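# Rest the cable runway's far end on the bracket

## Task

Set the far end of the cable runway firmly on the bracket so it sits between the two lugs, then open the gripper and move the arms away; the runway must stay there unsupported, since placement that holds only because a robot is still touching it does not count.

## Robot and tools

Setup: four identical i2rt Big YAM arms named arm1, arm2, arm3 and arm4. Each has six revolute joints, a two-finger gripper and a wrist camera (arm1_cam_wrist through arm4_cam_wrist). Two fixed room cameras, cam_high and cam_low, are also available. The hand reaches roughly 1.0 m from the joint-1 axis at full extension. A loose object may occasionally get a brief shove from outside. Knocking anything off the work area or onto the floor fails the task.

Frame: there is a single shared scene frame, origin on the floor, +z up. The hand point lies midway between the fingertips; the hand's z axis runs along the fingers and its y axis is the direction the fingers open and close. Robot foot poses are not printed. Camera calibration (K, distortion, T_world_to_cam in metres) is supplied, but the actual cameras may be off by a couple of degrees and a few millimetres, and wrist-camera poses also carry joint-reading error.

execute_actions(actions, cameras): actions is a list holding one action or nothing. An empty list only returns state and images. An action is an object keyed by arm name; under each arm goes "joints", an object of absolute joint targets (not offsets) named joint1_rad to joint6_rad in radians, plus gripper_m in metres. Any subset of arms and joints may appear; all listed motions begin together and may finish at different times. Ranges and done-tolerances: joint1_rad -2.879 to 2.879 (±0.045), base rotation, positive counter-clockwise seen from above, 0 faces the way the foot faces; joint2_rad 0 to 3.141 (±0.14), shoulder, 0 is upper arm pointing back roughly level, positive raises it up then forward; joint3_rad 0 to 3.019 (±0.09), elbow, 0 folded, positive opens; joint4_rad -1.692 to 1.57 (±0.055), hand pitch, positive tilts fingers up; joint5_rad -1.57 to 1.57 (±0.03), sideways hand swing, positive toward the arm's right; joint6_rad -2.094 to 2.094 (±0.035), hand roll, positive clockwise viewed from behind; gripper_m 0 to 0.093 (±0.003), fingertip gap, roughly 50 to 62 N per pad at most. Each action lasts at most 15 s. Joints run at different speeds, so the hand can take a wide path between postures. An unknown key or an out-of-range number rejects the whole call and nothing moves. cameras is a list of camera names, or "all"; omitted or null means all, [] means none. The pictures line gives the order of returned images.

wait(seconds): 0 to 10 s, issues no command and returns state and images. zoom_image(camera, region): region is [x0, y0, x1, y1] in pixels from the top-left, no larger than 504 by 504, using the latest full image of that camera. read_manual(section) returns only licence texts. finished_scene(scene) ends the given scene irreversibly and reports success; the goal must already hold and keep holding. Replying without any tool call ends everything.

Reading results: joint_status tells how each commanded motion ended. "off_target" means it stopped short and may still push. After "contact_stop" or "time_out" the joint holds where it stopped, except that a timed-out joint may keep a target within 0.375, 0.375, 0.113, 0.225, 0.075, 0.3 rad (joints 1 to 6) of its position and keep pushing; on_its_own lists such joints, and "held at" there is the held target, not the current position. Sending a joint its reported position relieves the push. "joint command not followed" with a cause line means a self/inter-arm clearance check blocked that arm's joint targets (the gripper target still runs); the arm may retry them on later actions until given passable targets. That check can be late and ignores fingers, gripper housings and wrist cameras, so collisions remain possible. Targets very near the current value may produce no motion. A joint carrying a load will sag. If any result reports a stop, subsequent motion calls in the same reply are skipped.

Cautions: the arms never stop on contact and can push hard; a hard squeeze between two robots fails and ends the run, and a hard impact may too. Nothing in the state reports robot-robot contact; contact via an object does not count. Avoid drops, slips, slams and forceful pushing. Sustained load heats motors: MOTOR HOT appears from 85 °C, and at 100 °C the arm goes limp and falls (OVER-TEMPERATURE FAULT, joint_status "limit_stop_at_motor_heat"; resend targets afterward). The world keeps running while you think, and robots hold the last command during that time. Shorter robot motion time is better. Finish by releasing the runway and withdrawing the arms.

Each tool is called after "Emit:" as name([rows], argument=value, ...), one row to a line, values as JSON.

## Session

Emit:
execute_actions(actions=[])

Scene clock: 0.00 s.
arm1.joint_positions: joint1_rad=+0.388 joint2_rad=+0.613 joint3_rad=+1.463 joint4_rad=-1.472 joint5_rad=-0.109 joint6_rad=-0.418 gripper_m=+0.095
arm1.joint_status: not commanded
arm1.hand: x=-1.0624 y=-0.2831 z=+1.3792 quat_wxyz=(-0.320, +0.806, -0.379, -0.324) (m; scene frame)
arm2.joint_positions: joint1_rad=-0.203 joint2_rad=+0.499 joint3_rad=+1.312 joint4_rad=-1.313 joint5_rad=-0.169 joint6_rad=-0.378 gripper_m=+0.094
arm2.joint_status: not commanded
arm2.hand: x=-0.3376 y=+0.3274 z=+1.3064 quat_wxyz=(-0.276, -0.563, -0.646, +0.436) (m; scene frame)
arm3.joint_positions: joint1_rad=-0.184 joint2_rad=+0.592 joint3_rad=+1.332 joint4_rad=-1.450 joint5_rad=-0.167 joint6_rad=-0.494 gripper_m=+0.095
arm3.joint_status: not commanded
arm3.hand: x=+0.6027 y=-0.3247 z=+1.3404 quat_wxyz=(-0.328, +0.782, -0.460, -0.264) (m; scene frame)
arm4.joint_positions: joint1_rad=+0.298 joint2_rad=+0.502 joint3_rad=+1.328 joint4_rad=-1.216 joint5_rad=-0.013 joint6_rad=-0.460 gripper_m=+0.094
arm4.joint_status: not commanded
arm4.hand: x=+1.2958 y=+0.3076 z=+1.3301 quat_wxyz=(-0.375, -0.303, -0.772, +0.414) (m; scene frame)
pictures: arm1_cam_wrist, arm2_cam_wrist, arm3_cam_wrist, arm4_cam_wrist, cam_high, cam_low
Images, in order (width x height): arm1_cam_wrist 504x504, arm2_cam_wrist 504x504, arm3_cam_wrist 504x504, arm4_cam_wrist 504x504, cam_high 504x504, cam_low 504x504.

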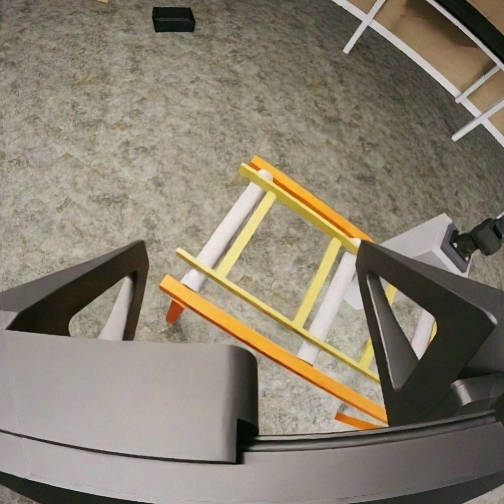

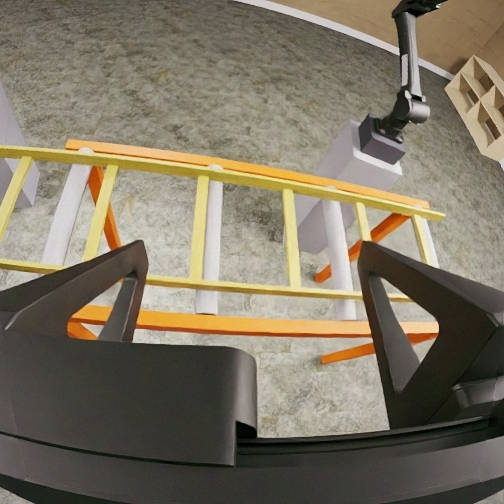

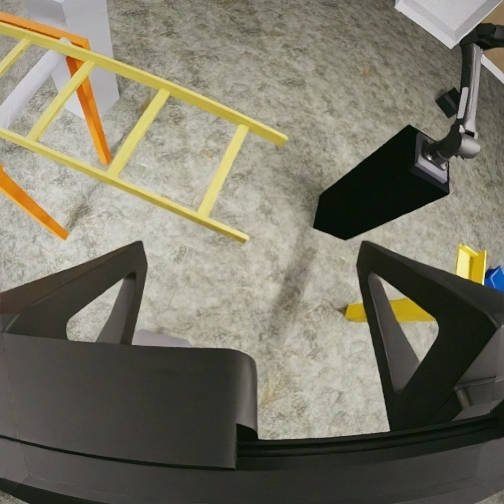

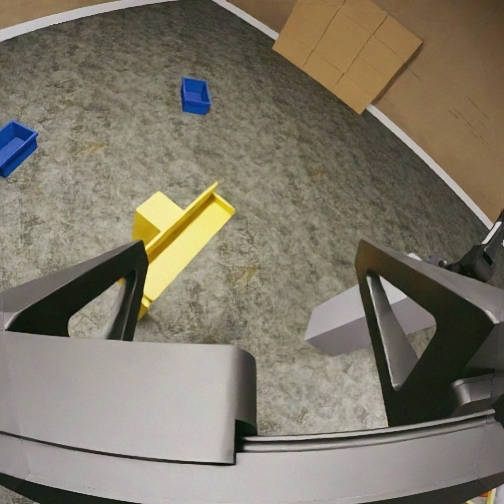

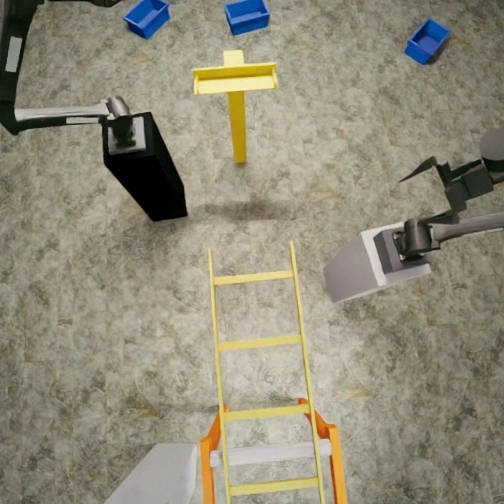

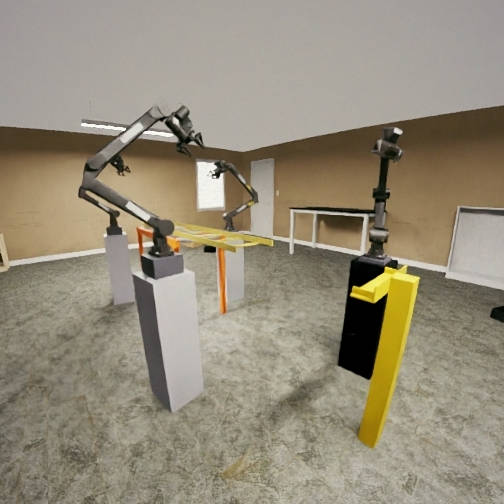

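Emit:
zoom_image(camera="cam_high", region=[160, 30, 320, 190])

Emit:
zoom_image(camera="cam_low", region=[120, 190, 440, 330])

Emit:
zoom_image(camera="cam_high", region=[160, 220, 380, 504])

Region (160, 30, 320, 190) of cam_high's 504x504 image, scaled by 3.150, with more detail than that image has.

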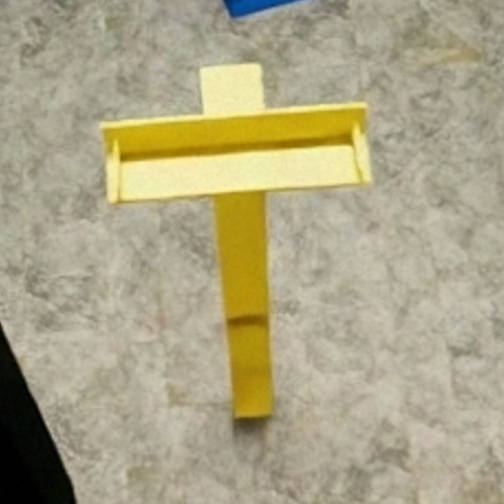

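Region (120, 190, 440, 330) of cam_low's 504x504 image, scaled by 1.575, with more detail than that image has; it fills the top 220 rows of this view, and the rest is white.

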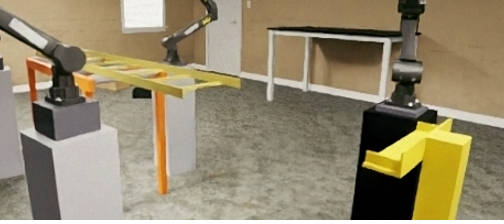

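Region (160, 220, 380, 504) of cam_high's 504x504 image, scaled by 1.775, with more detail than that image has; it fills the left 390 columns of this view, and the rest is white.

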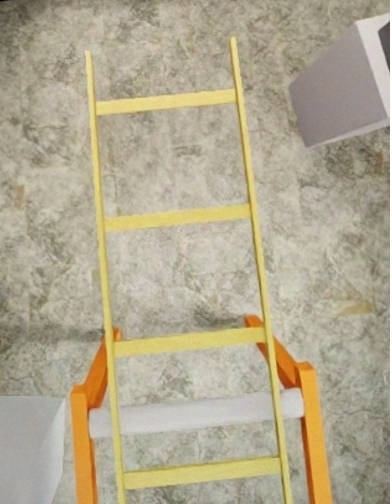

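Emit:
execute_actions([
  {"arm3":{"joints":{"joint1_rad":0.39,"joint2_rad":1.9,"joint3_rad":1.6,"joint4_rad":-1.27,"joint5_rad":0,"joint6_rad":0.5}}},
], cameras=["arm3_cam_wrist","cam_high","cam_low"])

Scene clock: 55.80 s.
arm1.joint_positions: joint1_rad=+0.388 joint2_rad=+0.613 joint3_rad=+1.463 joint4_rad=-1.472 joint5_rad=-0.109 joint6_rad=-0.418 gripper_m=+0.095
arm1.joint_status: not commanded
arm1.hand: x=-1.0624 y=-0.2831 z=+1.3792 quat_wxyz=(-0.320, +0.806, -0.379, -0.324) (m; scene frame)
arm2.joint_positions: joint1_rad=-0.203 joint2_rad=+0.499 joint3_rad=+1.312 joint4_rad=-1.313 joint5_rad=-0.169 joint6_rad=-0.378 gripper_m=+0.094
arm2.joint_status: not commanded
arm2.hand: x=-0.3376 y=+0.3274 z=+1.3064 quat_wxyz=(-0.276, -0.563, -0.646, +0.436) (m; scene frame)
arm3.joint_positions: joint1_rad=+0.394 joint2_rad=+1.894 joint3_rad=+1.589 joint4_rad=-1.269 joint5_rad=-0.002 joint6_rad=+0.489 gripper_m=+0.095
arm3.joint_status: all done
arm3.hand: x=+0.3406 y=-0.0425 z=+0.9483 quat_wxyz=(+0.000, +0.715, -0.699, +0.005) (m; scene frame)
arm4.joint_positions: joint1_rad=+0.298 joint2_rad=+0.502 joint3_rad=+1.328 joint4_rad=-1.216 joint5_rad=-0.013 joint6_rad=-0.460 gripper_m=+0.094
arm4.joint_status: not commanded
arm4.hand: x=+1.2958 y=+0.3076 z=+1.3301 quat_wxyz=(-0.375, -0.303, -0.772, +0.414) (m; scene frame)
pictures: arm3_cam_wrist, cam_high, cam_low
camera_calibration (this result's frames):
arm3_cam_wrist: T_world_to_cam=[[0.999748, 0.0189227, 0.0121093, -0.351792], [0.00792684, -0.801471, 0.597981, -0.60501], [0.0210207, -0.597734, -0.801419, 0.848888], [0, 0, 0, 1]] pos_world=[0.338655, 0.0291675, 1.04636]
Images, in order (width x height): arm3_cam_wrist 504x504, cam_high 504x504, cam_low 504x504.

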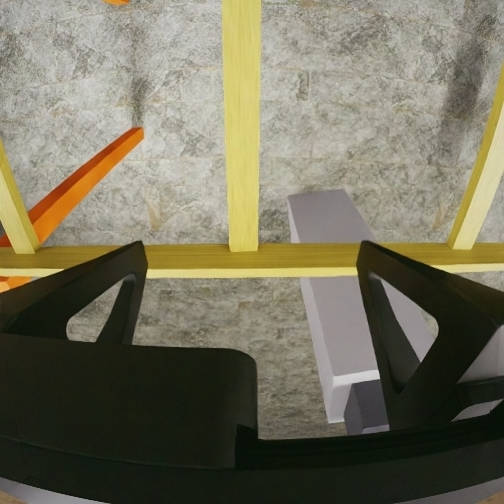

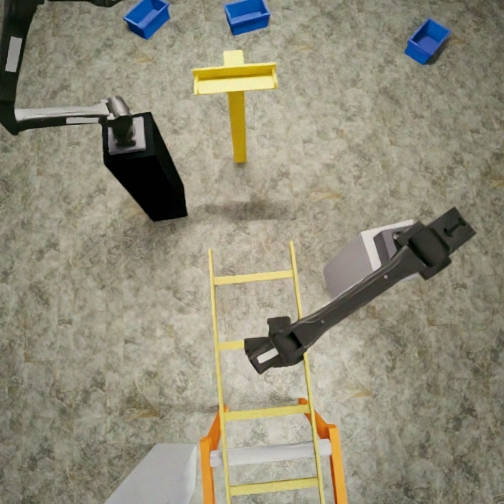

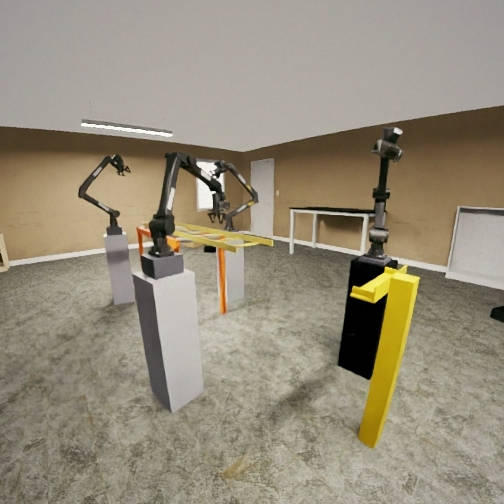

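Emit:
execute_actions([
  {"arm3":{"joints":{"joint1_rad":0.40,"joint2_rad":2.07,"joint3_rad":1.49,"joint4_rad":-0.99}}},
], cameras=[])

Emit:
execute_actions([
  {"arm3":{"joints":{"gripper_m":0.0}}},
], cameras=["arm3_cam_wrist","cam_low"])

Scene clock: 68.33 s.
arm1.joint_positions: joint1_rad=+0.388 joint2_rad=+0.613 joint3_rad=+1.463 joint4_rad=-1.472 joint5_rad=-0.109 joint6_rad=-0.418 gripper_m=+0.095
arm1.joint_status: not commanded
arm1.hand: x=-1.0624 y=-0.2831 z=+1.3792 quat_wxyz=(-0.320, +0.806, -0.379, -0.324) (m; scene frame)
arm2.joint_positions: joint1_rad=-0.203 joint2_rad=+0.499 joint3_rad=+1.312 joint4_rad=-1.313 joint5_rad=-0.169 joint6_rad=-0.378 gripper_m=+0.094
arm2.joint_status: not commanded
arm2.hand: x=-0.3376 y=+0.3274 z=+1.3064 quat_wxyz=(-0.276, -0.563, -0.646, +0.436) (m; scene frame)
arm3.joint_positions: joint1_rad=+0.394 joint2_rad=+2.081 joint3_rad=+1.481 joint4_rad=-1.000 joint5_rad=-0.002 joint6_rad=+0.490 gripper_m=+0.095
arm3.joint_status: all done
arm3.hand: x=+0.3396 y=-0.0392 z=+0.8071 quat_wxyz=(+0.004, +0.714, -0.699, +0.017) (m; scene frame)
arm4.joint_positions: joint1_rad=+0.298 joint2_rad=+0.502 joint3_rad=+1.328 joint4_rad=-1.216 joint5_rad=-0.013 joint6_rad=-0.460 gripper_m=+0.094
arm4.joint_status: not commanded
arm4.hand: x=+1.2958 y=+0.3076 z=+1.3301 quat_wxyz=(-0.375, -0.303, -0.772, +0.414) (m; scene frame)
pictures: none
No camera images: the call's "cameras" was empty. Leave "cameras" out to get every camera's image.

Scene clock: 69.07 s.
arm1.joint_positions: joint1_rad=+0.388 joint2_rad=+0.613 joint3_rad=+1.463 joint4_rad=-1.472 joint5_rad=-0.109 joint6_rad=-0.418 gripper_m=+0.095
arm1.joint_status: not commanded
arm1.hand: x=-1.0624 y=-0.2831 z=+1.3792 quat_wxyz=(-0.320, +0.806, -0.379, -0.324) (m; scene frame)
arm2.joint_positions: joint1_rad=-0.203 joint2_rad=+0.499 joint3_rad=+1.312 joint4_rad=-1.313 joint5_rad=-0.169 joint6_rad=-0.378 gripper_m=+0.094
arm2.joint_status: not commanded
arm2.hand: x=-0.3376 y=+0.3274 z=+1.3064 quat_wxyz=(-0.276, -0.563, -0.646, +0.436) (m; scene frame)
arm3.joint_positions: joint1_rad=+0.398 joint2_rad=+2.081 joint3_rad=+1.481 joint4_rad=-0.992 joint5_rad=-0.005 joint6_rad=+0.493 gripper_m=+0.025
arm3.joint_status: gripper_m off_target (ended at +0.025, target +0.000)
arm3.hand: x=+0.3361 y=-0.0389 z=+0.8073 quat_wxyz=(+0.004, +0.715, -0.699, +0.013) (m; scene frame)
arm4.joint_positions: joint1_rad=+0.298 joint2_rad=+0.502 joint3_rad=+1.328 joint4_rad=-1.216 joint5_rad=-0.013 joint6_rad=-0.460 gripper_m=+0.094
arm4.joint_status: not commanded
arm4.hand: x=+1.2958 y=+0.3076 z=+1.3301 quat_wxyz=(-0.375, -0.303, -0.772, +0.414) (m; scene frame)
pictures: arm3_cam_wrist, cam_low
camera_calibration (this result's frames):
arm3_cam_wrist: T_world_to_cam=[[0.99964, 0.0198056, 0.0181118, -0.350367], [0.00460583, -0.791433, 0.611238, -0.526949], [0.0264402, -0.610935, -0.791239, 0.727578], [0, 0, 0, 1]] pos_world=[0.333431, 0.0343973, 0.904125]
Images, in order (width x height): arm3_cam_wrist 504x504, cam_low 504x504.

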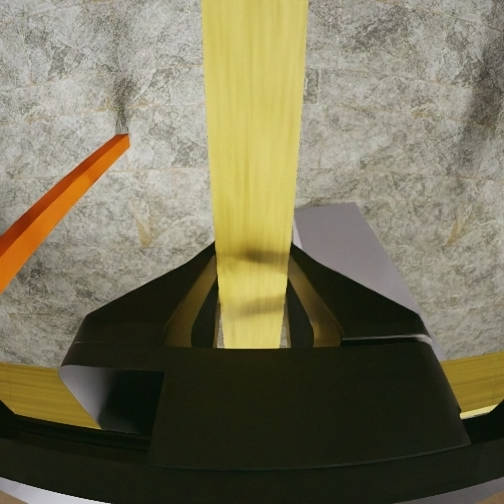

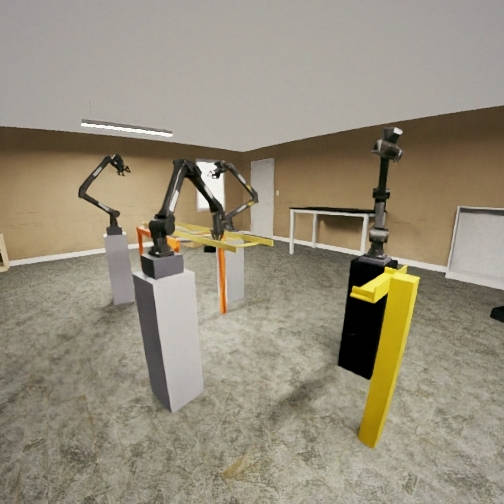

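Emit:
execute_actions([
  {"arm3":{"joints":{"joint1_rad":0.18,"joint2_rad":1.92,"joint3_rad":1.29,"joint4_rad":-0.93,"joint6_rad":0.29}}},
], cameras=[])

Emit:
execute_actions([
  {"arm3":{"joints":{"joint1_rad":-0.11,"joint2_rad":1.86,"joint3_rad":1.225,"joint4_rad":-0.925,"joint6_rad":0}}},
], cameras=["cam_high","cam_low"])

Emit:
execute_actions([
  {"arm3":{"joints":{"joint1_rad":-0.40,"joint2_rad":1.905,"joint3_rad":1.30,"joint4_rad":-0.95,"joint6_rad":-0.29}}},
], cameras=["cam_high","cam_low"])

Scene clock: 81.97 s.
arm1.joint_positions: joint1_rad=+0.388 joint2_rad=+0.613 joint3_rad=+1.463 joint4_rad=-1.472 joint5_rad=-0.109 joint6_rad=-0.418 gripper_m=+0.095
arm1.joint_status: not commanded
arm1.hand: x=-1.0624 y=-0.2831 z=+1.3792 quat_wxyz=(-0.320, +0.806, -0.379, -0.324) (m; scene frame)
arm2.joint_positions: joint1_rad=-0.203 joint2_rad=+0.499 joint3_rad=+1.312 joint4_rad=-1.313 joint5_rad=-0.169 joint6_rad=-0.378 gripper_m=+0.094
arm2.joint_status: not commanded
arm2.hand: x=-0.3376 y=+0.3274 z=+1.3064 quat_wxyz=(-0.276, -0.563, -0.646, +0.436) (m; scene frame)
arm3.joint_positions: joint1_rad=+0.182 joint2_rad=+1.966 joint3_rad=+1.273 joint4_rad=-0.894 joint5_rad=-0.002 joint6_rad=+0.294 gripper_m=+0.025
arm3.joint_status: all done
arm3.hand: x=+0.4669 y=-0.0429 z=+0.8056 quat_wxyz=(+0.003, +0.709, -0.705, +0.010) (m; scene frame)
arm4.joint_positions: joint1_rad=+0.298 joint2_rad=+0.502 joint3_rad=+1.328 joint4_rad=-1.216 joint5_rad=-0.013 joint6_rad=-0.460 gripper_m=+0.094
arm4.joint_status: not commanded
arm4.hand: x=+1.2958 y=+0.3076 z=+1.3301 quat_wxyz=(-0.375, -0.303, -0.772, +0.414) (m; scene frame)
pictures: none
No camera images: the call's "cameras" was empty. Leave "cameras" out to get every camera's image.

Scene clock: 84.27 s.
arm1.joint_positions: joint1_rad=+0.388 joint2_rad=+0.613 joint3_rad=+1.463 joint4_rad=-1.472 joint5_rad=-0.109 joint6_rad=-0.418 gripper_m=+0.095
arm1.joint_status: not commanded
arm1.hand: x=-1.0624 y=-0.2831 z=+1.3792 quat_wxyz=(-0.320, +0.806, -0.379, -0.324) (m; scene frame)
arm2.joint_positions: joint1_rad=-0.203 joint2_rad=+0.499 joint3_rad=+1.312 joint4_rad=-1.313 joint5_rad=-0.169 joint6_rad=-0.378 gripper_m=+0.094
arm2.joint_status: not commanded
arm2.hand: x=-0.3376 y=+0.3274 z=+1.3064 quat_wxyz=(-0.276, -0.563, -0.646, +0.436) (m; scene frame)
arm3.joint_positions: joint1_rad=-0.106 joint2_rad=+1.931 joint3_rad=+1.212 joint4_rad=-0.904 joint5_rad=-0.007 joint6_rad=+0.008 gripper_m=+0.025
arm3.joint_status: all done
arm3.hand: x=+0.6143 y=-0.0468 z=+0.8063 quat_wxyz=(+0.019, +0.708, -0.706, +0.020) (m; scene frame)
arm4.joint_positions: joint1_rad=+0.298 joint2_rad=+0.502 joint3_rad=+1.328 joint4_rad=-1.216 joint5_rad=-0.013 joint6_rad=-0.460 gripper_m=+0.094
arm4.joint_status: not commanded
arm4.hand: x=+1.2958 y=+0.3076 z=+1.3301 quat_wxyz=(-0.375, -0.303, -0.772, +0.414) (m; scene frame)
pictures: cam_high, cam_low
Images, in order (width x height): cam_high 504x504, cam_low 504x504.

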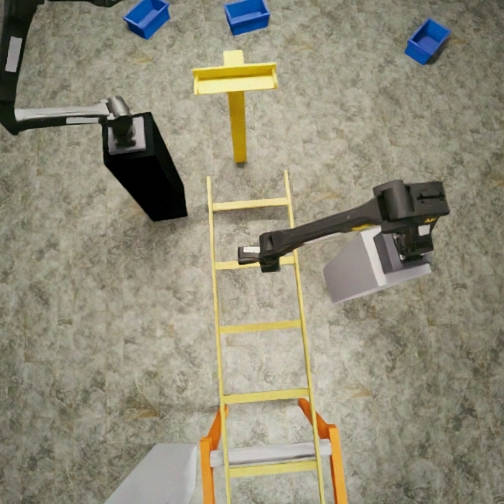

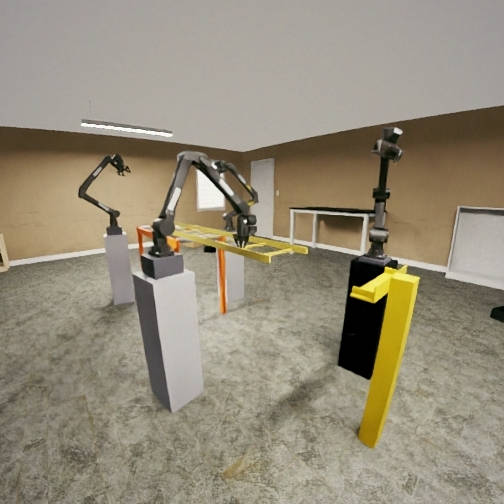

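Scene clock: 86.40 s.
arm1.joint_positions: joint1_rad=+0.388 joint2_rad=+0.613 joint3_rad=+1.463 joint4_rad=-1.472 joint5_rad=-0.109 joint6_rad=-0.418 gripper_m=+0.095
arm1.joint_status: not commanded
arm1.hand: x=-1.0624 y=-0.2831 z=+1.3792 quat_wxyz=(-0.320, +0.806, -0.379, -0.324) (m; scene frame)
arm2.joint_positions: joint1_rad=-0.203 joint2_rad=+0.499 joint3_rad=+1.312 joint4_rad=-1.313 joint5_rad=-0.169 joint6_rad=-0.378 gripper_m=+0.094
arm2.joint_status: not commanded
arm2.hand: x=-0.3376 y=+0.3274 z=+1.3064 quat_wxyz=(-0.276, -0.563, -0.646, +0.436) (m; scene frame)
arm3.joint_positions: joint1_rad=-0.399 joint2_rad=+1.988 joint3_rad=+1.241 joint4_rad=-0.926 joint5_rad=-0.002 joint6_rad=-0.263 gripper_m=+0.025
arm3.joint_status: all done
arm3.hand: x=+0.7576 y=-0.0668 z=+0.7891 quat_wxyz=(+0.043, +0.699, -0.713, +0.028) (m; scene frame)
arm4.joint_positions: joint1_rad=+0.298 joint2_rad=+0.502 joint3_rad=+1.328 joint4_rad=-1.216 joint5_rad=-0.013 joint6_rad=-0.460 gripper_m=+0.094
arm4.joint_status: not commanded
arm4.hand: x=+1.2958 y=+0.3076 z=+1.3301 quat_wxyz=(-0.375, -0.303, -0.772, +0.414) (m; scene frame)
pictures: cam_high, cam_low
Images, in order (width x height): cam_high 504x504, cam_low 504x504.

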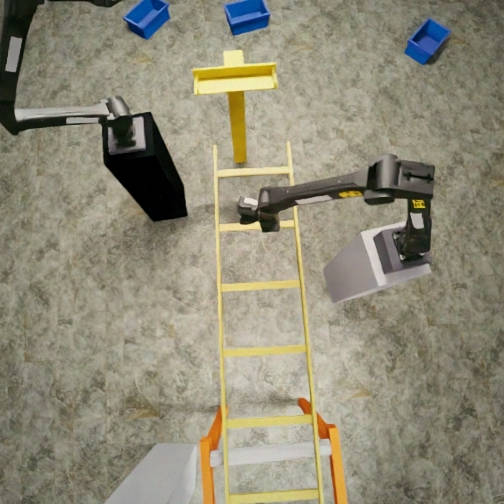

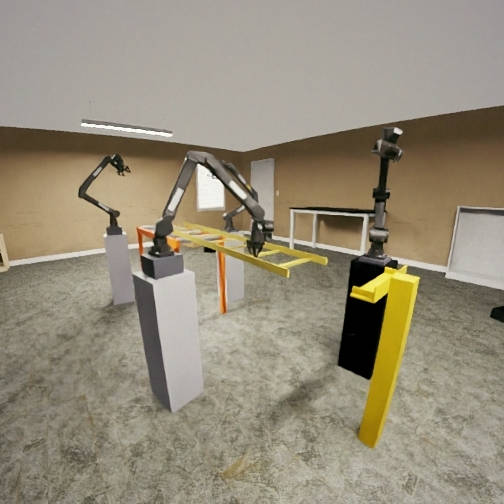

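Emit:
execute_actions([
  {"arm3":{"joints":{"joint1_rad":-0.62,"joint2_rad":1.89,"joint3_rad":1.57,"joint4_rad":-1.06,"joint6_rad":-0.53}}},
], cameras=["cam_high","cam_low","arm3_cam_wrist"])

Scene clock: 94.50 s.
arm1.joint_positions: joint1_rad=+0.388 joint2_rad=+0.613 joint3_rad=+1.463 joint4_rad=-1.472 joint5_rad=-0.109 joint6_rad=-0.418 gripper_m=+0.095
arm1.joint_status: not commanded
arm1.hand: x=-1.0624 y=-0.2831 z=+1.3792 quat_wxyz=(-0.320, +0.806, -0.379, -0.324) (m; scene frame)
arm2.joint_positions: joint1_rad=-0.203 joint2_rad=+0.499 joint3_rad=+1.312 joint4_rad=-1.313 joint5_rad=-0.169 joint6_rad=-0.378 gripper_m=+0.094
arm2.joint_status: not commanded
arm2.hand: x=-0.3376 y=+0.3274 z=+1.3064 quat_wxyz=(-0.276, -0.563, -0.646, +0.436) (m; scene frame)
arm3.joint_positions: joint1_rad=-0.614 joint2_rad=+2.048 joint3_rad=+1.423 joint4_rad=-1.043 joint5_rad=-0.002 joint6_rad=-0.494 gripper_m=+0.025
arm3.joint_status: joint2_rad time_out (moved +0.061 of -0.098); joint3_rad time_out (moved +0.182 of +0.329); joint6_rad time_out (moved -0.230 of -0.267); the others done
arm3.on_its_own: joint2_rad reads +2.048 and still pushes toward +1.890 since a time_out; joint3_rad reads +1.423 and still pushes toward +1.536 since a time_out; joint6_rad reads -0.494 and still pushes toward -0.530 since a time_out
arm3.hand: x=+0.8785 y=-0.0636 z=+0.8122 quat_wxyz=(+0.045, +0.705, -0.707, +0.016) (m; scene frame)
arm4.joint_positions: joint1_rad=+0.298 joint2_rad=+0.502 joint3_rad=+1.328 joint4_rad=-1.216 joint5_rad=-0.013 joint6_rad=-0.460 gripper_m=+0.094
arm4.joint_status: not commanded
arm4.hand: x=+1.2958 y=+0.3076 z=+1.3301 quat_wxyz=(-0.375, -0.303, -0.772, +0.414) (m; scene frame)
pictures: arm3_cam_wrist, cam_high, cam_low
camera_calibration (this result's frames):
arm3_cam_wrist: T_world_to_cam=[[0.999356, -0.00730884, -0.0351437, -0.850406], [0.0177178, -0.751037, 0.660023, -0.600588], [-0.0312182, -0.66022, -0.750423, 0.716354], [0, 0, 0, 1]] pos_world=[0.882862, 0.0156723, 0.904084]
Images, in order (width x height): arm3_cam_wrist 504x504, cam_high 504x504, cam_low 504x504.

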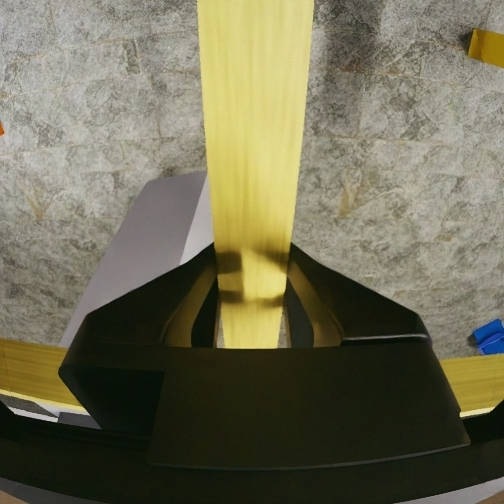

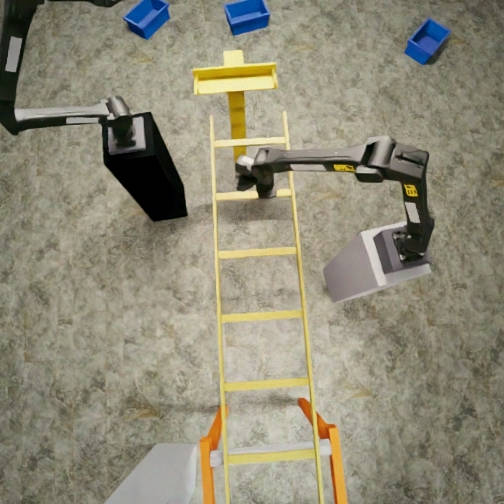

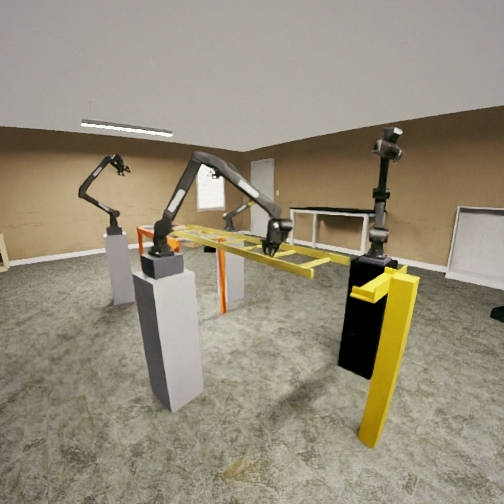

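Emit:
execute_actions([
  {"arm4":{"joints":{"joint1_rad":-0.314,"joint2_rad":1.5,"joint3_rad":1.26,"joint4_rad":-1.33,"joint5_rad":0,"joint6_rad":-0.265}}},
], cameras=["cam_high","cam_low","arm4_cam_wrist"])

Scene clock: 104.97 s.
arm1.joint_positions: joint1_rad=+0.388 joint2_rad=+0.613 joint3_rad=+1.463 joint4_rad=-1.472 joint5_rad=-0.109 joint6_rad=-0.418 gripper_m=+0.095
arm1.joint_status: not commanded
arm1.hand: x=-1.0624 y=-0.2831 z=+1.3792 quat_wxyz=(-0.320, +0.806, -0.379, -0.324) (m; scene frame)
arm2.joint_positions: joint1_rad=-0.203 joint2_rad=+0.499 joint3_rad=+1.312 joint4_rad=-1.313 joint5_rad=-0.169 joint6_rad=-0.378 gripper_m=+0.094
arm2.joint_status: not commanded
arm2.hand: x=-0.3376 y=+0.3274 z=+1.3064 quat_wxyz=(-0.276, -0.563, -0.646, +0.436) (m; scene frame)
arm3.joint_positions: joint1_rad=-0.614 joint2_rad=+2.048 joint3_rad=+1.423 joint4_rad=-1.043 joint5_rad=-0.002 joint6_rad=-0.494 gripper_m=+0.025
arm3.joint_status: not commanded
arm3.on_its_own: joint2_rad reads +2.048 and still pushes toward +1.890 since a time_out; joint3_rad reads +1.423 and still pushes toward +1.536 since a time_out; joint6_rad reads -0.494 and still pushes toward -0.530 since a time_out
arm3.hand: x=+0.8785 y=-0.0636 z=+0.8122 quat_wxyz=(+0.045, +0.705, -0.707, +0.016) (m; scene frame)
arm4.joint_positions: joint1_rad=-0.315 joint2_rad=+1.503 joint3_rad=+1.252 joint4_rad=-1.319 joint5_rad=+0.000 joint6_rad=-0.280 gripper_m=+0.094
arm4.joint_status: all done
arm4.hand: x=+1.1076 y=+0.0819 z=+0.9448 quat_wxyz=(-0.001, -0.701, -0.713, +0.004) (m; scene frame)
pictures: arm4_cam_wrist, cam_high, cam_low
camera_calibration (this result's frames):
arm4_cam_wrist: T_world_to_cam=[[-0.999989, 0.00472217, -0.0000146429, 1.10708], [0.00381899, 0.810544, 0.585665, -0.617261], [0.00277748, 0.585659, -0.810553, 0.83954], [0, 0, 0, 1]] pos_world=[1.10709, 0.00340548, 1.04202]
Images, in order (width x height): arm4_cam_wrist 504x504, cam_high 504x504, cam_low 504x504.

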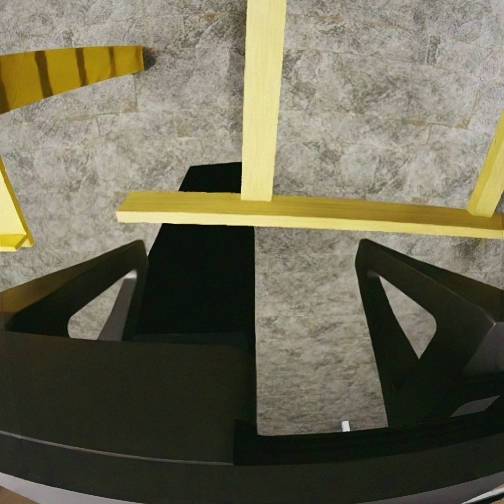

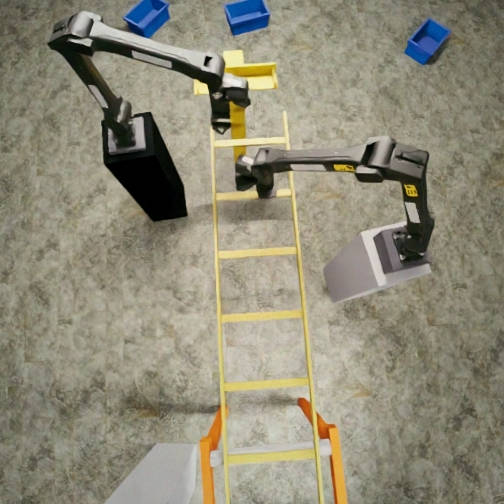

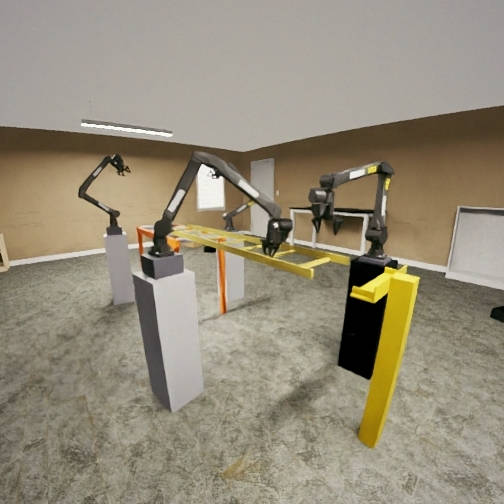

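Emit:
execute_actions([
  {"arm4":{"joints":{"joint1_rad":-0.325,"joint2_rad":1.743,"joint3_rad":1.155,"joint4_rad":-0.98}}},
], cameras=["arm4_cam_wrist"])

Emit:
execute_actions([
  {"arm4":{"joints":{"gripper_m":0}}},
], cameras=["cam_low","arm4_cam_wrist"])

Scene clock: 114.60 s.
arm1.joint_positions: joint1_rad=+0.388 joint2_rad=+0.613 joint3_rad=+1.463 joint4_rad=-1.472 joint5_rad=-0.109 joint6_rad=-0.418 gripper_m=+0.095
arm1.joint_status: not commanded
arm1.hand: x=-1.0624 y=-0.2831 z=+1.3792 quat_wxyz=(-0.320, +0.806, -0.379, -0.324) (m; scene frame)
arm2.joint_positions: joint1_rad=-0.203 joint2_rad=+0.499 joint3_rad=+1.312 joint4_rad=-1.313 joint5_rad=-0.169 joint6_rad=-0.378 gripper_m=+0.094
arm2.joint_status: not commanded
arm2.hand: x=-0.3376 y=+0.3274 z=+1.3064 quat_wxyz=(-0.276, -0.563, -0.646, +0.436) (m; scene frame)
arm3.joint_positions: joint1_rad=-0.614 joint2_rad=+2.048 joint3_rad=+1.423 joint4_rad=-1.043 joint5_rad=-0.002 joint6_rad=-0.494 gripper_m=+0.025
arm3.joint_status: not commanded
arm3.on_its_own: joint2_rad reads +2.048 and still pushes toward +1.890 since a time_out; joint3_rad reads +1.423 and still pushes toward +1.536 since a time_out; joint6_rad reads -0.494 and still pushes toward -0.530 since a time_out
arm3.hand: x=+0.8785 y=-0.0636 z=+0.8122 quat_wxyz=(+0.045, +0.705, -0.707, +0.016) (m; scene frame)
arm4.joint_positions: joint1_rad=-0.315 joint2_rad=+1.767 joint3_rad=+1.144 joint4_rad=-0.992 joint5_rad=+0.000 joint6_rad=-0.280 gripper_m=+0.094
arm4.joint_status: all done
arm4.hand: x=+1.0998 y=+0.0544 z=+0.7931 quat_wxyz=(+0.010, -0.701, -0.713, -0.016) (m; scene frame)
pictures: arm4_cam_wrist
camera_calibration (this result's frames):
arm4_cam_wrist: T_world_to_cam=[[-0.999921, 0.00546274, -0.0112853, 1.10821], [-0.00270737, 0.784783, 0.619764, -0.524587], [0.0122421, 0.619746, -0.784707, 0.699999], [0, 0, 0, 1]] pos_world=[1.09814, -0.0281886, 0.886921]
Images, in order (width x height): arm4_cam_wrist 504x504.

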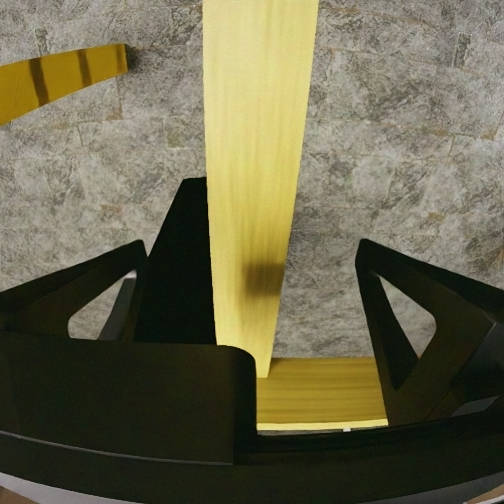

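Scene clock: 115.33 s.
arm1.joint_positions: joint1_rad=+0.388 joint2_rad=+0.613 joint3_rad=+1.463 joint4_rad=-1.472 joint5_rad=-0.109 joint6_rad=-0.418 gripper_m=+0.095
arm1.joint_status: not commanded
arm1.hand: x=-1.0624 y=-0.2831 z=+1.3792 quat_wxyz=(-0.320, +0.806, -0.379, -0.324) (m; scene frame)
arm2.joint_positions: joint1_rad=-0.203 joint2_rad=+0.499 joint3_rad=+1.312 joint4_rad=-1.313 joint5_rad=-0.169 joint6_rad=-0.378 gripper_m=+0.094
arm2.joint_status: not commanded
arm2.hand: x=-0.3376 y=+0.3274 z=+1.3064 quat_wxyz=(-0.276, -0.563, -0.646, +0.436) (m; scene frame)
arm3.joint_positions: joint1_rad=-0.614 joint2_rad=+2.048 joint3_rad=+1.423 joint4_rad=-1.044 joint5_rad=-0.003 joint6_rad=-0.494 gripper_m=+0.025
arm3.joint_status: not commanded
arm3.on_its_own: joint2_rad reads +2.048 and still pushes toward +1.890 since a time_out; joint3_rad reads +1.423 and still pushes toward +1.536 since a time_out; joint6_rad reads -0.494 and still pushes toward -0.530 since a time_out
arm3.hand: x=+0.8784 y=-0.0637 z=+0.8122 quat_wxyz=(+0.046, +0.705, -0.707, +0.016) (m; scene frame)
arm4.joint_positions: joint1_rad=-0.315 joint2_rad=+1.767 joint3_rad=+1.144 joint4_rad=-0.991 joint5_rad=-0.006 joint6_rad=-0.258 gripper_m=+0.024
arm4.joint_status: gripper_m off_target (ended at +0.024, target +0.000)
arm4.hand: x=+1.1007 y=+0.0540 z=+0.7931 quat_wxyz=(+0.008, -0.709, -0.705, -0.017) (m; scene frame)
pictures: arm4_cam_wrist, cam_low
camera_calibration (this result's frames):
arm4_cam_wrist: T_world_to_cam=[[-0.999489, 0.0277495, -0.0158558, 1.11106], [0.0120127, 0.785918, 0.618214, -0.539272], [0.0296165, 0.617708, -0.78585, 0.682146], [0, 0, 0, 1]] pos_world=[1.09677, -0.0283749, 0.887067]
Images, in order (width x height): arm4_cam_wrist 504x504, cam_low 504x504.

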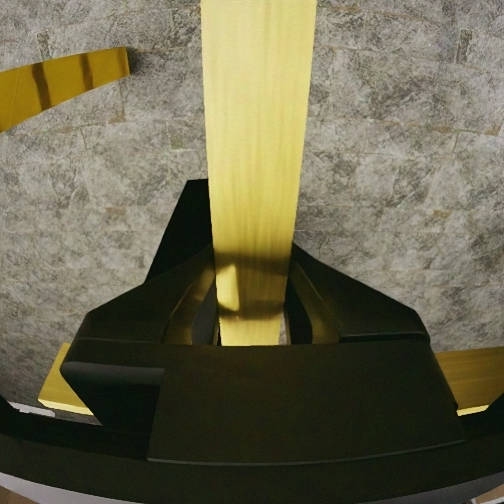

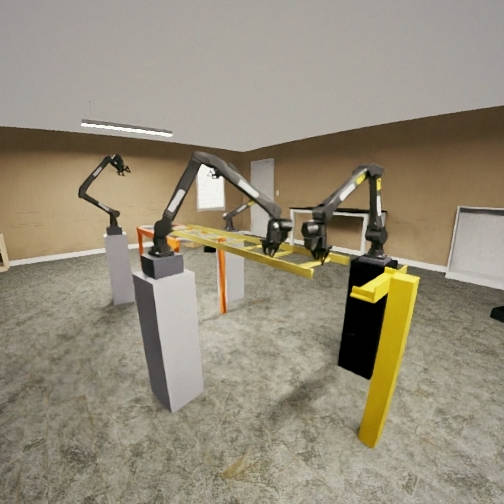

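Emit:
execute_actions([
  {"arm4":{"joints":{"joint1_rad":-0.084,"joint2_rad":1.53,"joint3_rad":1.07,"joint4_rad":-1.01,"joint6_rad":-0.035}},"arm3":{"joints":{"joint1_rad":-0.745,"joint2_rad":2.06,"joint3_rad":1.73,"joint4_rad":-1.11,"joint6_rad":-0.634}}},
], cameras=["cam_low","cam_high","arm4_cam_wrist"])

Emit:
zoom_image(camera="cam_low", region=[280, 210, 440, 320])

Scene clock: 127.40 s.
arm1.joint_positions: joint1_rad=+0.388 joint2_rad=+0.613 joint3_rad=+1.463 joint4_rad=-1.472 joint5_rad=-0.109 joint6_rad=-0.418 gripper_m=+0.095
arm1.joint_status: not commanded
arm1.hand: x=-1.0624 y=-0.2831 z=+1.3792 quat_wxyz=(-0.320, +0.806, -0.379, -0.324) (m; scene frame)
arm2.joint_positions: joint1_rad=-0.203 joint2_rad=+0.499 joint3_rad=+1.312 joint4_rad=-1.313 joint5_rad=-0.169 joint6_rad=-0.378 gripper_m=+0.094
arm2.joint_status: not commanded
arm2.hand: x=-0.3376 y=+0.3274 z=+1.3064 quat_wxyz=(-0.276, -0.563, -0.646, +0.436) (m; scene frame)
arm3.joint_positions: joint1_rad=-0.744 joint2_rad=+2.143 joint3_rad=+1.658 joint4_rad=-1.094 joint5_rad=-0.001 joint6_rad=-0.632 gripper_m=+0.025
arm3.joint_status: all done
arm3.hand: x=+0.9839 y=-0.0380 z=+0.8334 quat_wxyz=(+0.003, +0.709, -0.705, +0.004) (m; scene frame)
arm4.joint_positions: joint1_rad=-0.087 joint2_rad=+1.616 joint3_rad=+1.025 joint4_rad=-0.998 joint5_rad=-0.010 joint6_rad=-0.034 gripper_m=+0.024
arm4.joint_status: all done
arm4.hand: x=+1.2069 y=+0.0811 z=+0.8190 quat_wxyz=(+0.002, -0.707, -0.707, -0.007) (m; scene frame)
pictures: arm4_cam_wrist, cam_high, cam_low
camera_calibration (this result's frames):
arm4_cam_wrist: T_world_to_cam=[[-0.99968, 0.0232349, -0.0100008, 1.21269], [0.0125652, 0.799245, 0.600874, -0.565432], [0.0219544, 0.600556, -0.799281, 0.704216], [0, 0, 0, 1]] pos_world=[1.20395, 0.000820398, 0.914748]
Images, in order (width x height): arm4_cam_wrist 504x504, cam_high 504x504, cam_low 504x504.

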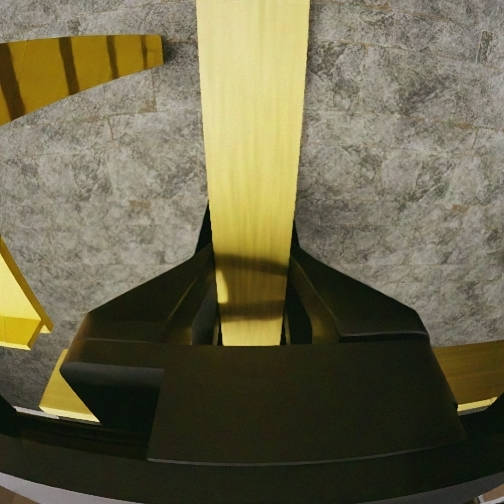

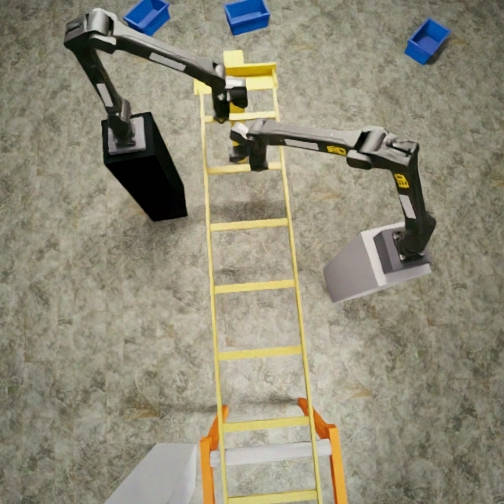

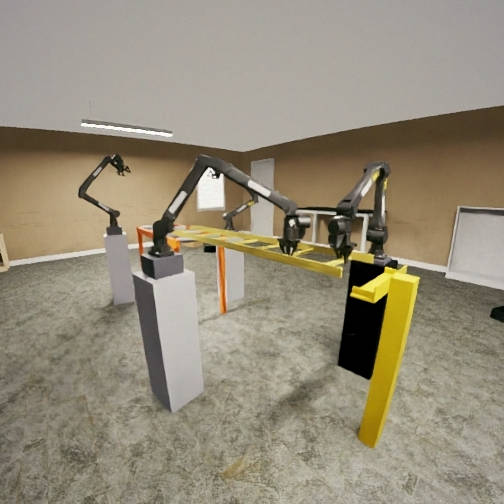

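Region (280, 210, 440, 320) of cam_low's 504x504 image, scaled by 3.150, with more detail than that image has; it fills the top 346 rows of this view, and the rest is white.

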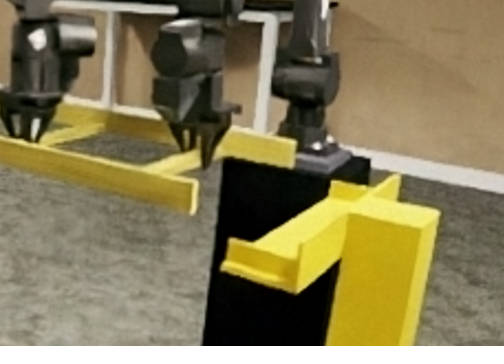

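Emit:
execute_actions([
  {"arm4":{"joints":{"joint1_rad":0.09,"joint2_rad":1.515,"joint3_rad":1.07,"joint4_rad":-1.01,"joint6_rad":0.136}},"arm3":{"joints":{"joint1_rad":-0.832,"joint2_rad":2.18,"joint3_rad":1.96,"joint4_rad":-1.21,"joint6_rad":-0.72}}},
], cameras=["cam_low","cam_high","arm4_cam_wrist"])

Emit:
zoom_image(camera="cam_low", region=[280, 210, 440, 320])

Emit:
zoom_image(camera="cam_high", region=[170, 30, 310, 150])

Scene clock: 142.30 s.
arm1.joint_positions: joint1_rad=+0.388 joint2_rad=+0.613 joint3_rad=+1.463 joint4_rad=-1.472 joint5_rad=-0.109 joint6_rad=-0.418 gripper_m=+0.095
arm1.joint_status: not commanded
arm1.hand: x=-1.0624 y=-0.2831 z=+1.3792 quat_wxyz=(-0.320, +0.806, -0.379, -0.324) (m; scene frame)
arm2.joint_positions: joint1_rad=-0.203 joint2_rad=+0.499 joint3_rad=+1.312 joint4_rad=-1.313 joint5_rad=-0.169 joint6_rad=-0.378 gripper_m=+0.094
arm2.joint_status: not commanded
arm2.hand: x=-0.3376 y=+0.3274 z=+1.3064 quat_wxyz=(-0.276, -0.563, -0.646, +0.436) (m; scene frame)
arm3.joint_positions: joint1_rad=-0.828 joint2_rad=+2.263 joint3_rad=+1.874 joint4_rad=-1.188 joint5_rad=-0.005 joint6_rad=-0.721 gripper_m=+0.025
arm3.joint_status: all done
arm3.hand: x=+1.0553 y=-0.0338 z=+0.8338 quat_wxyz=(+0.002, +0.711, -0.704, +0.001) (m; scene frame)
arm4.joint_positions: joint1_rad=+0.088 joint2_rad=+1.614 joint3_rad=+1.019 joint4_rad=-0.988 joint5_rad=-0.005 joint6_rad=+0.142 gripper_m=+0.024
arm4.joint_status: all done
arm4.hand: x=+1.2796 y=+0.0852 z=+0.8176 quat_wxyz=(+0.003, -0.707, -0.707, -0.002) (m; scene frame)
pictures: arm4_cam_wrist, cam_high, cam_low
camera_calibration (this result's frames):
arm4_cam_wrist: T_world_to_cam=[[-0.999738, 0.0227386, -0.00272498, 1.27941], [0.0166232, 0.802365, 0.596603, -0.570697], [0.0157523, 0.596401, -0.802532, 0.710014], [0, 0, 0, 1]] pos_world=[1.27738, 0.00536225, 0.913775]
Images, in order (width x height): arm4_cam_wrist 504x504, cam_high 504x504, cam_low 504x504.

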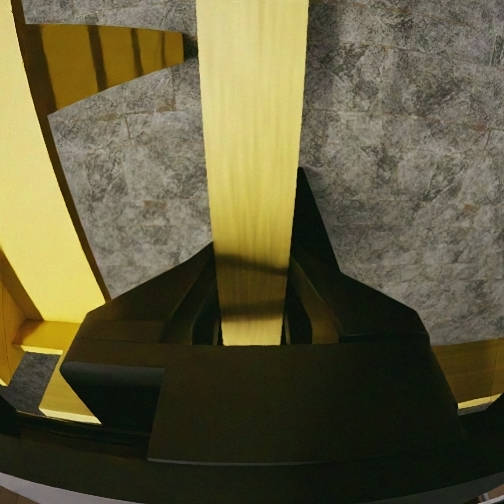

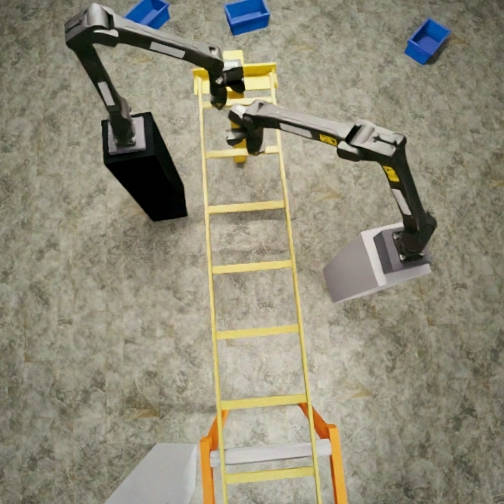

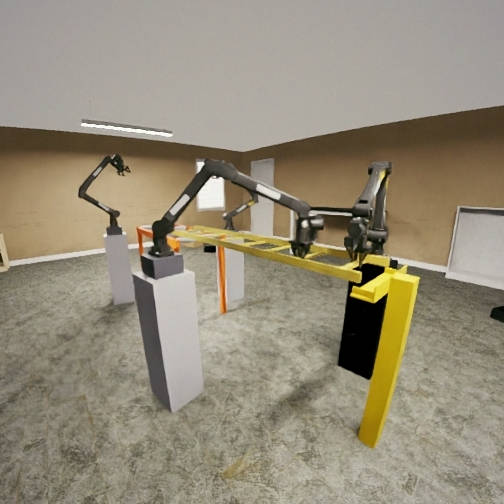

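Region (280, 210, 440, 320) of cam_low's 504x504 image, scaled by 3.150, with more detail than that image has; it fills the top 346 rows of this view, and the rest is white.

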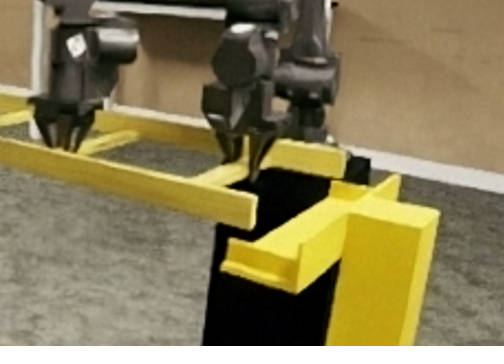

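Region (170, 30, 310, 150) of cam_high's 504x504 image, scaled by 3.600, with more detail than that image has; it fills the top 432 rows of this view, and the rest is white.

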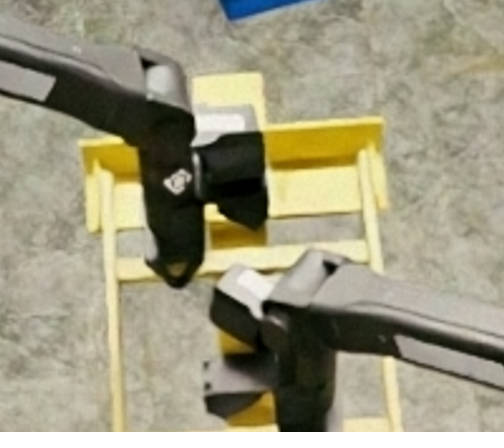

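Emit:
execute_actions([
  {"arm4":{"joints":{"joint1_rad":0.165,"joint2_rad":1.55,"joint3_rad":1.07,"joint4_rad":-0.98,"joint6_rad":0.205}},"arm3":{"joints":{"joint1_rad":-0.866,"joint2_rad":2.25,"joint3_rad":2.06,"joint4_rad":-1.24,"joint6_rad":-0.75}}},
], cameras=[])

Emit:
execute_actions([
  {"arm4":{"joints":{"joint2_rad":1.63,"joint3_rad":1.035,"joint4_rad":-0.92}},"arm3":{"joints":{"joint2_rad":2.31,"joint3_rad":2.02,"joint4_rad":-1.2}}},
], cameras=["cam_low","cam_high"])

Emit:
zoom_image(camera="cam_low", region=[280, 210, 440, 320])

Emit:
zoom_image(camera="cam_high", region=[170, 30, 310, 150])

Scene clock: 155.20 s.
arm1.joint_positions: joint1_rad=+0.388 joint2_rad=+0.613 joint3_rad=+1.463 joint4_rad=-1.472 joint5_rad=-0.109 joint6_rad=-0.418 gripper_m=+0.095
arm1.joint_status: not commanded
arm1.hand: x=-1.0624 y=-0.2831 z=+1.3792 quat_wxyz=(-0.320, +0.806, -0.379, -0.324) (m; scene frame)
arm2.joint_positions: joint1_rad=-0.203 joint2_rad=+0.499 joint3_rad=+1.312 joint4_rad=-1.313 joint5_rad=-0.169 joint6_rad=-0.378 gripper_m=+0.094
arm2.joint_status: not commanded
arm2.hand: x=-0.3376 y=+0.3274 z=+1.3064 quat_wxyz=(-0.276, -0.563, -0.646, +0.436) (m; scene frame)
arm3.joint_positions: joint1_rad=-0.856 joint2_rad=+2.318 joint3_rad=+1.961 joint4_rad=-1.214 joint5_rad=-0.005 joint6_rad=-0.748 gripper_m=+0.025
arm3.joint_status: joint3_rad time_out (moved +0.088 of +0.186); the others done
arm3.on_its_own: joint3_rad reads +1.961 and still pushes toward +2.060 since a time_out
arm3.hand: x=+1.0822 y=-0.0317 z=+0.8288 quat_wxyz=(-0.002, +0.710, -0.704, +0.001) (m; scene frame)
arm4.joint_positions: joint1_rad=+0.156 joint2_rad=+1.626 joint3_rad=+1.016 joint4_rad=-0.968 joint5_rad=-0.001 joint6_rad=+0.203 gripper_m=+0.024
arm4.joint_status: all done
arm4.hand: x=+1.3072 y=+0.0874 z=+0.8120 quat_wxyz=(+0.002, -0.705, -0.709, +0.001) (m; scene frame)
pictures: none
No camera images: the call's "cameras" was empty. Leave "cameras" out to get every camera's image.

not run: a stop came earlier in this reply.

Region (280, 210, 440, 320) of cam_low's 504x504 image, scaled by 3.150, with more detail than that image has; it fills the top 346 rows of this view, and the rest is white.

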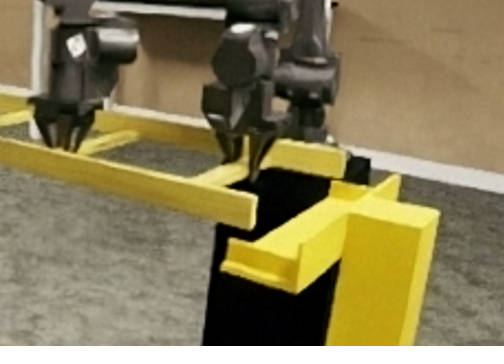

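Region (170, 30, 310, 150) of cam_high's 504x504 image, scaled by 3.600, with more detail than that image has; it fills the top 432 rows of this view, and the rest is white.

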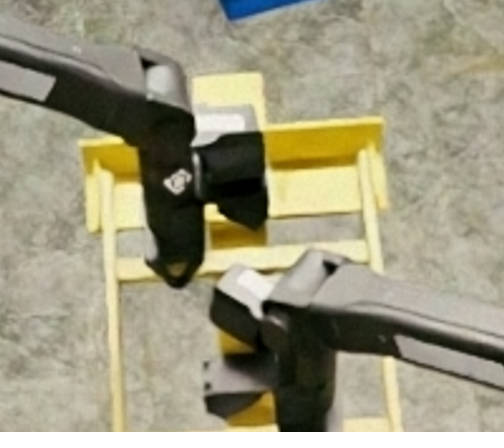

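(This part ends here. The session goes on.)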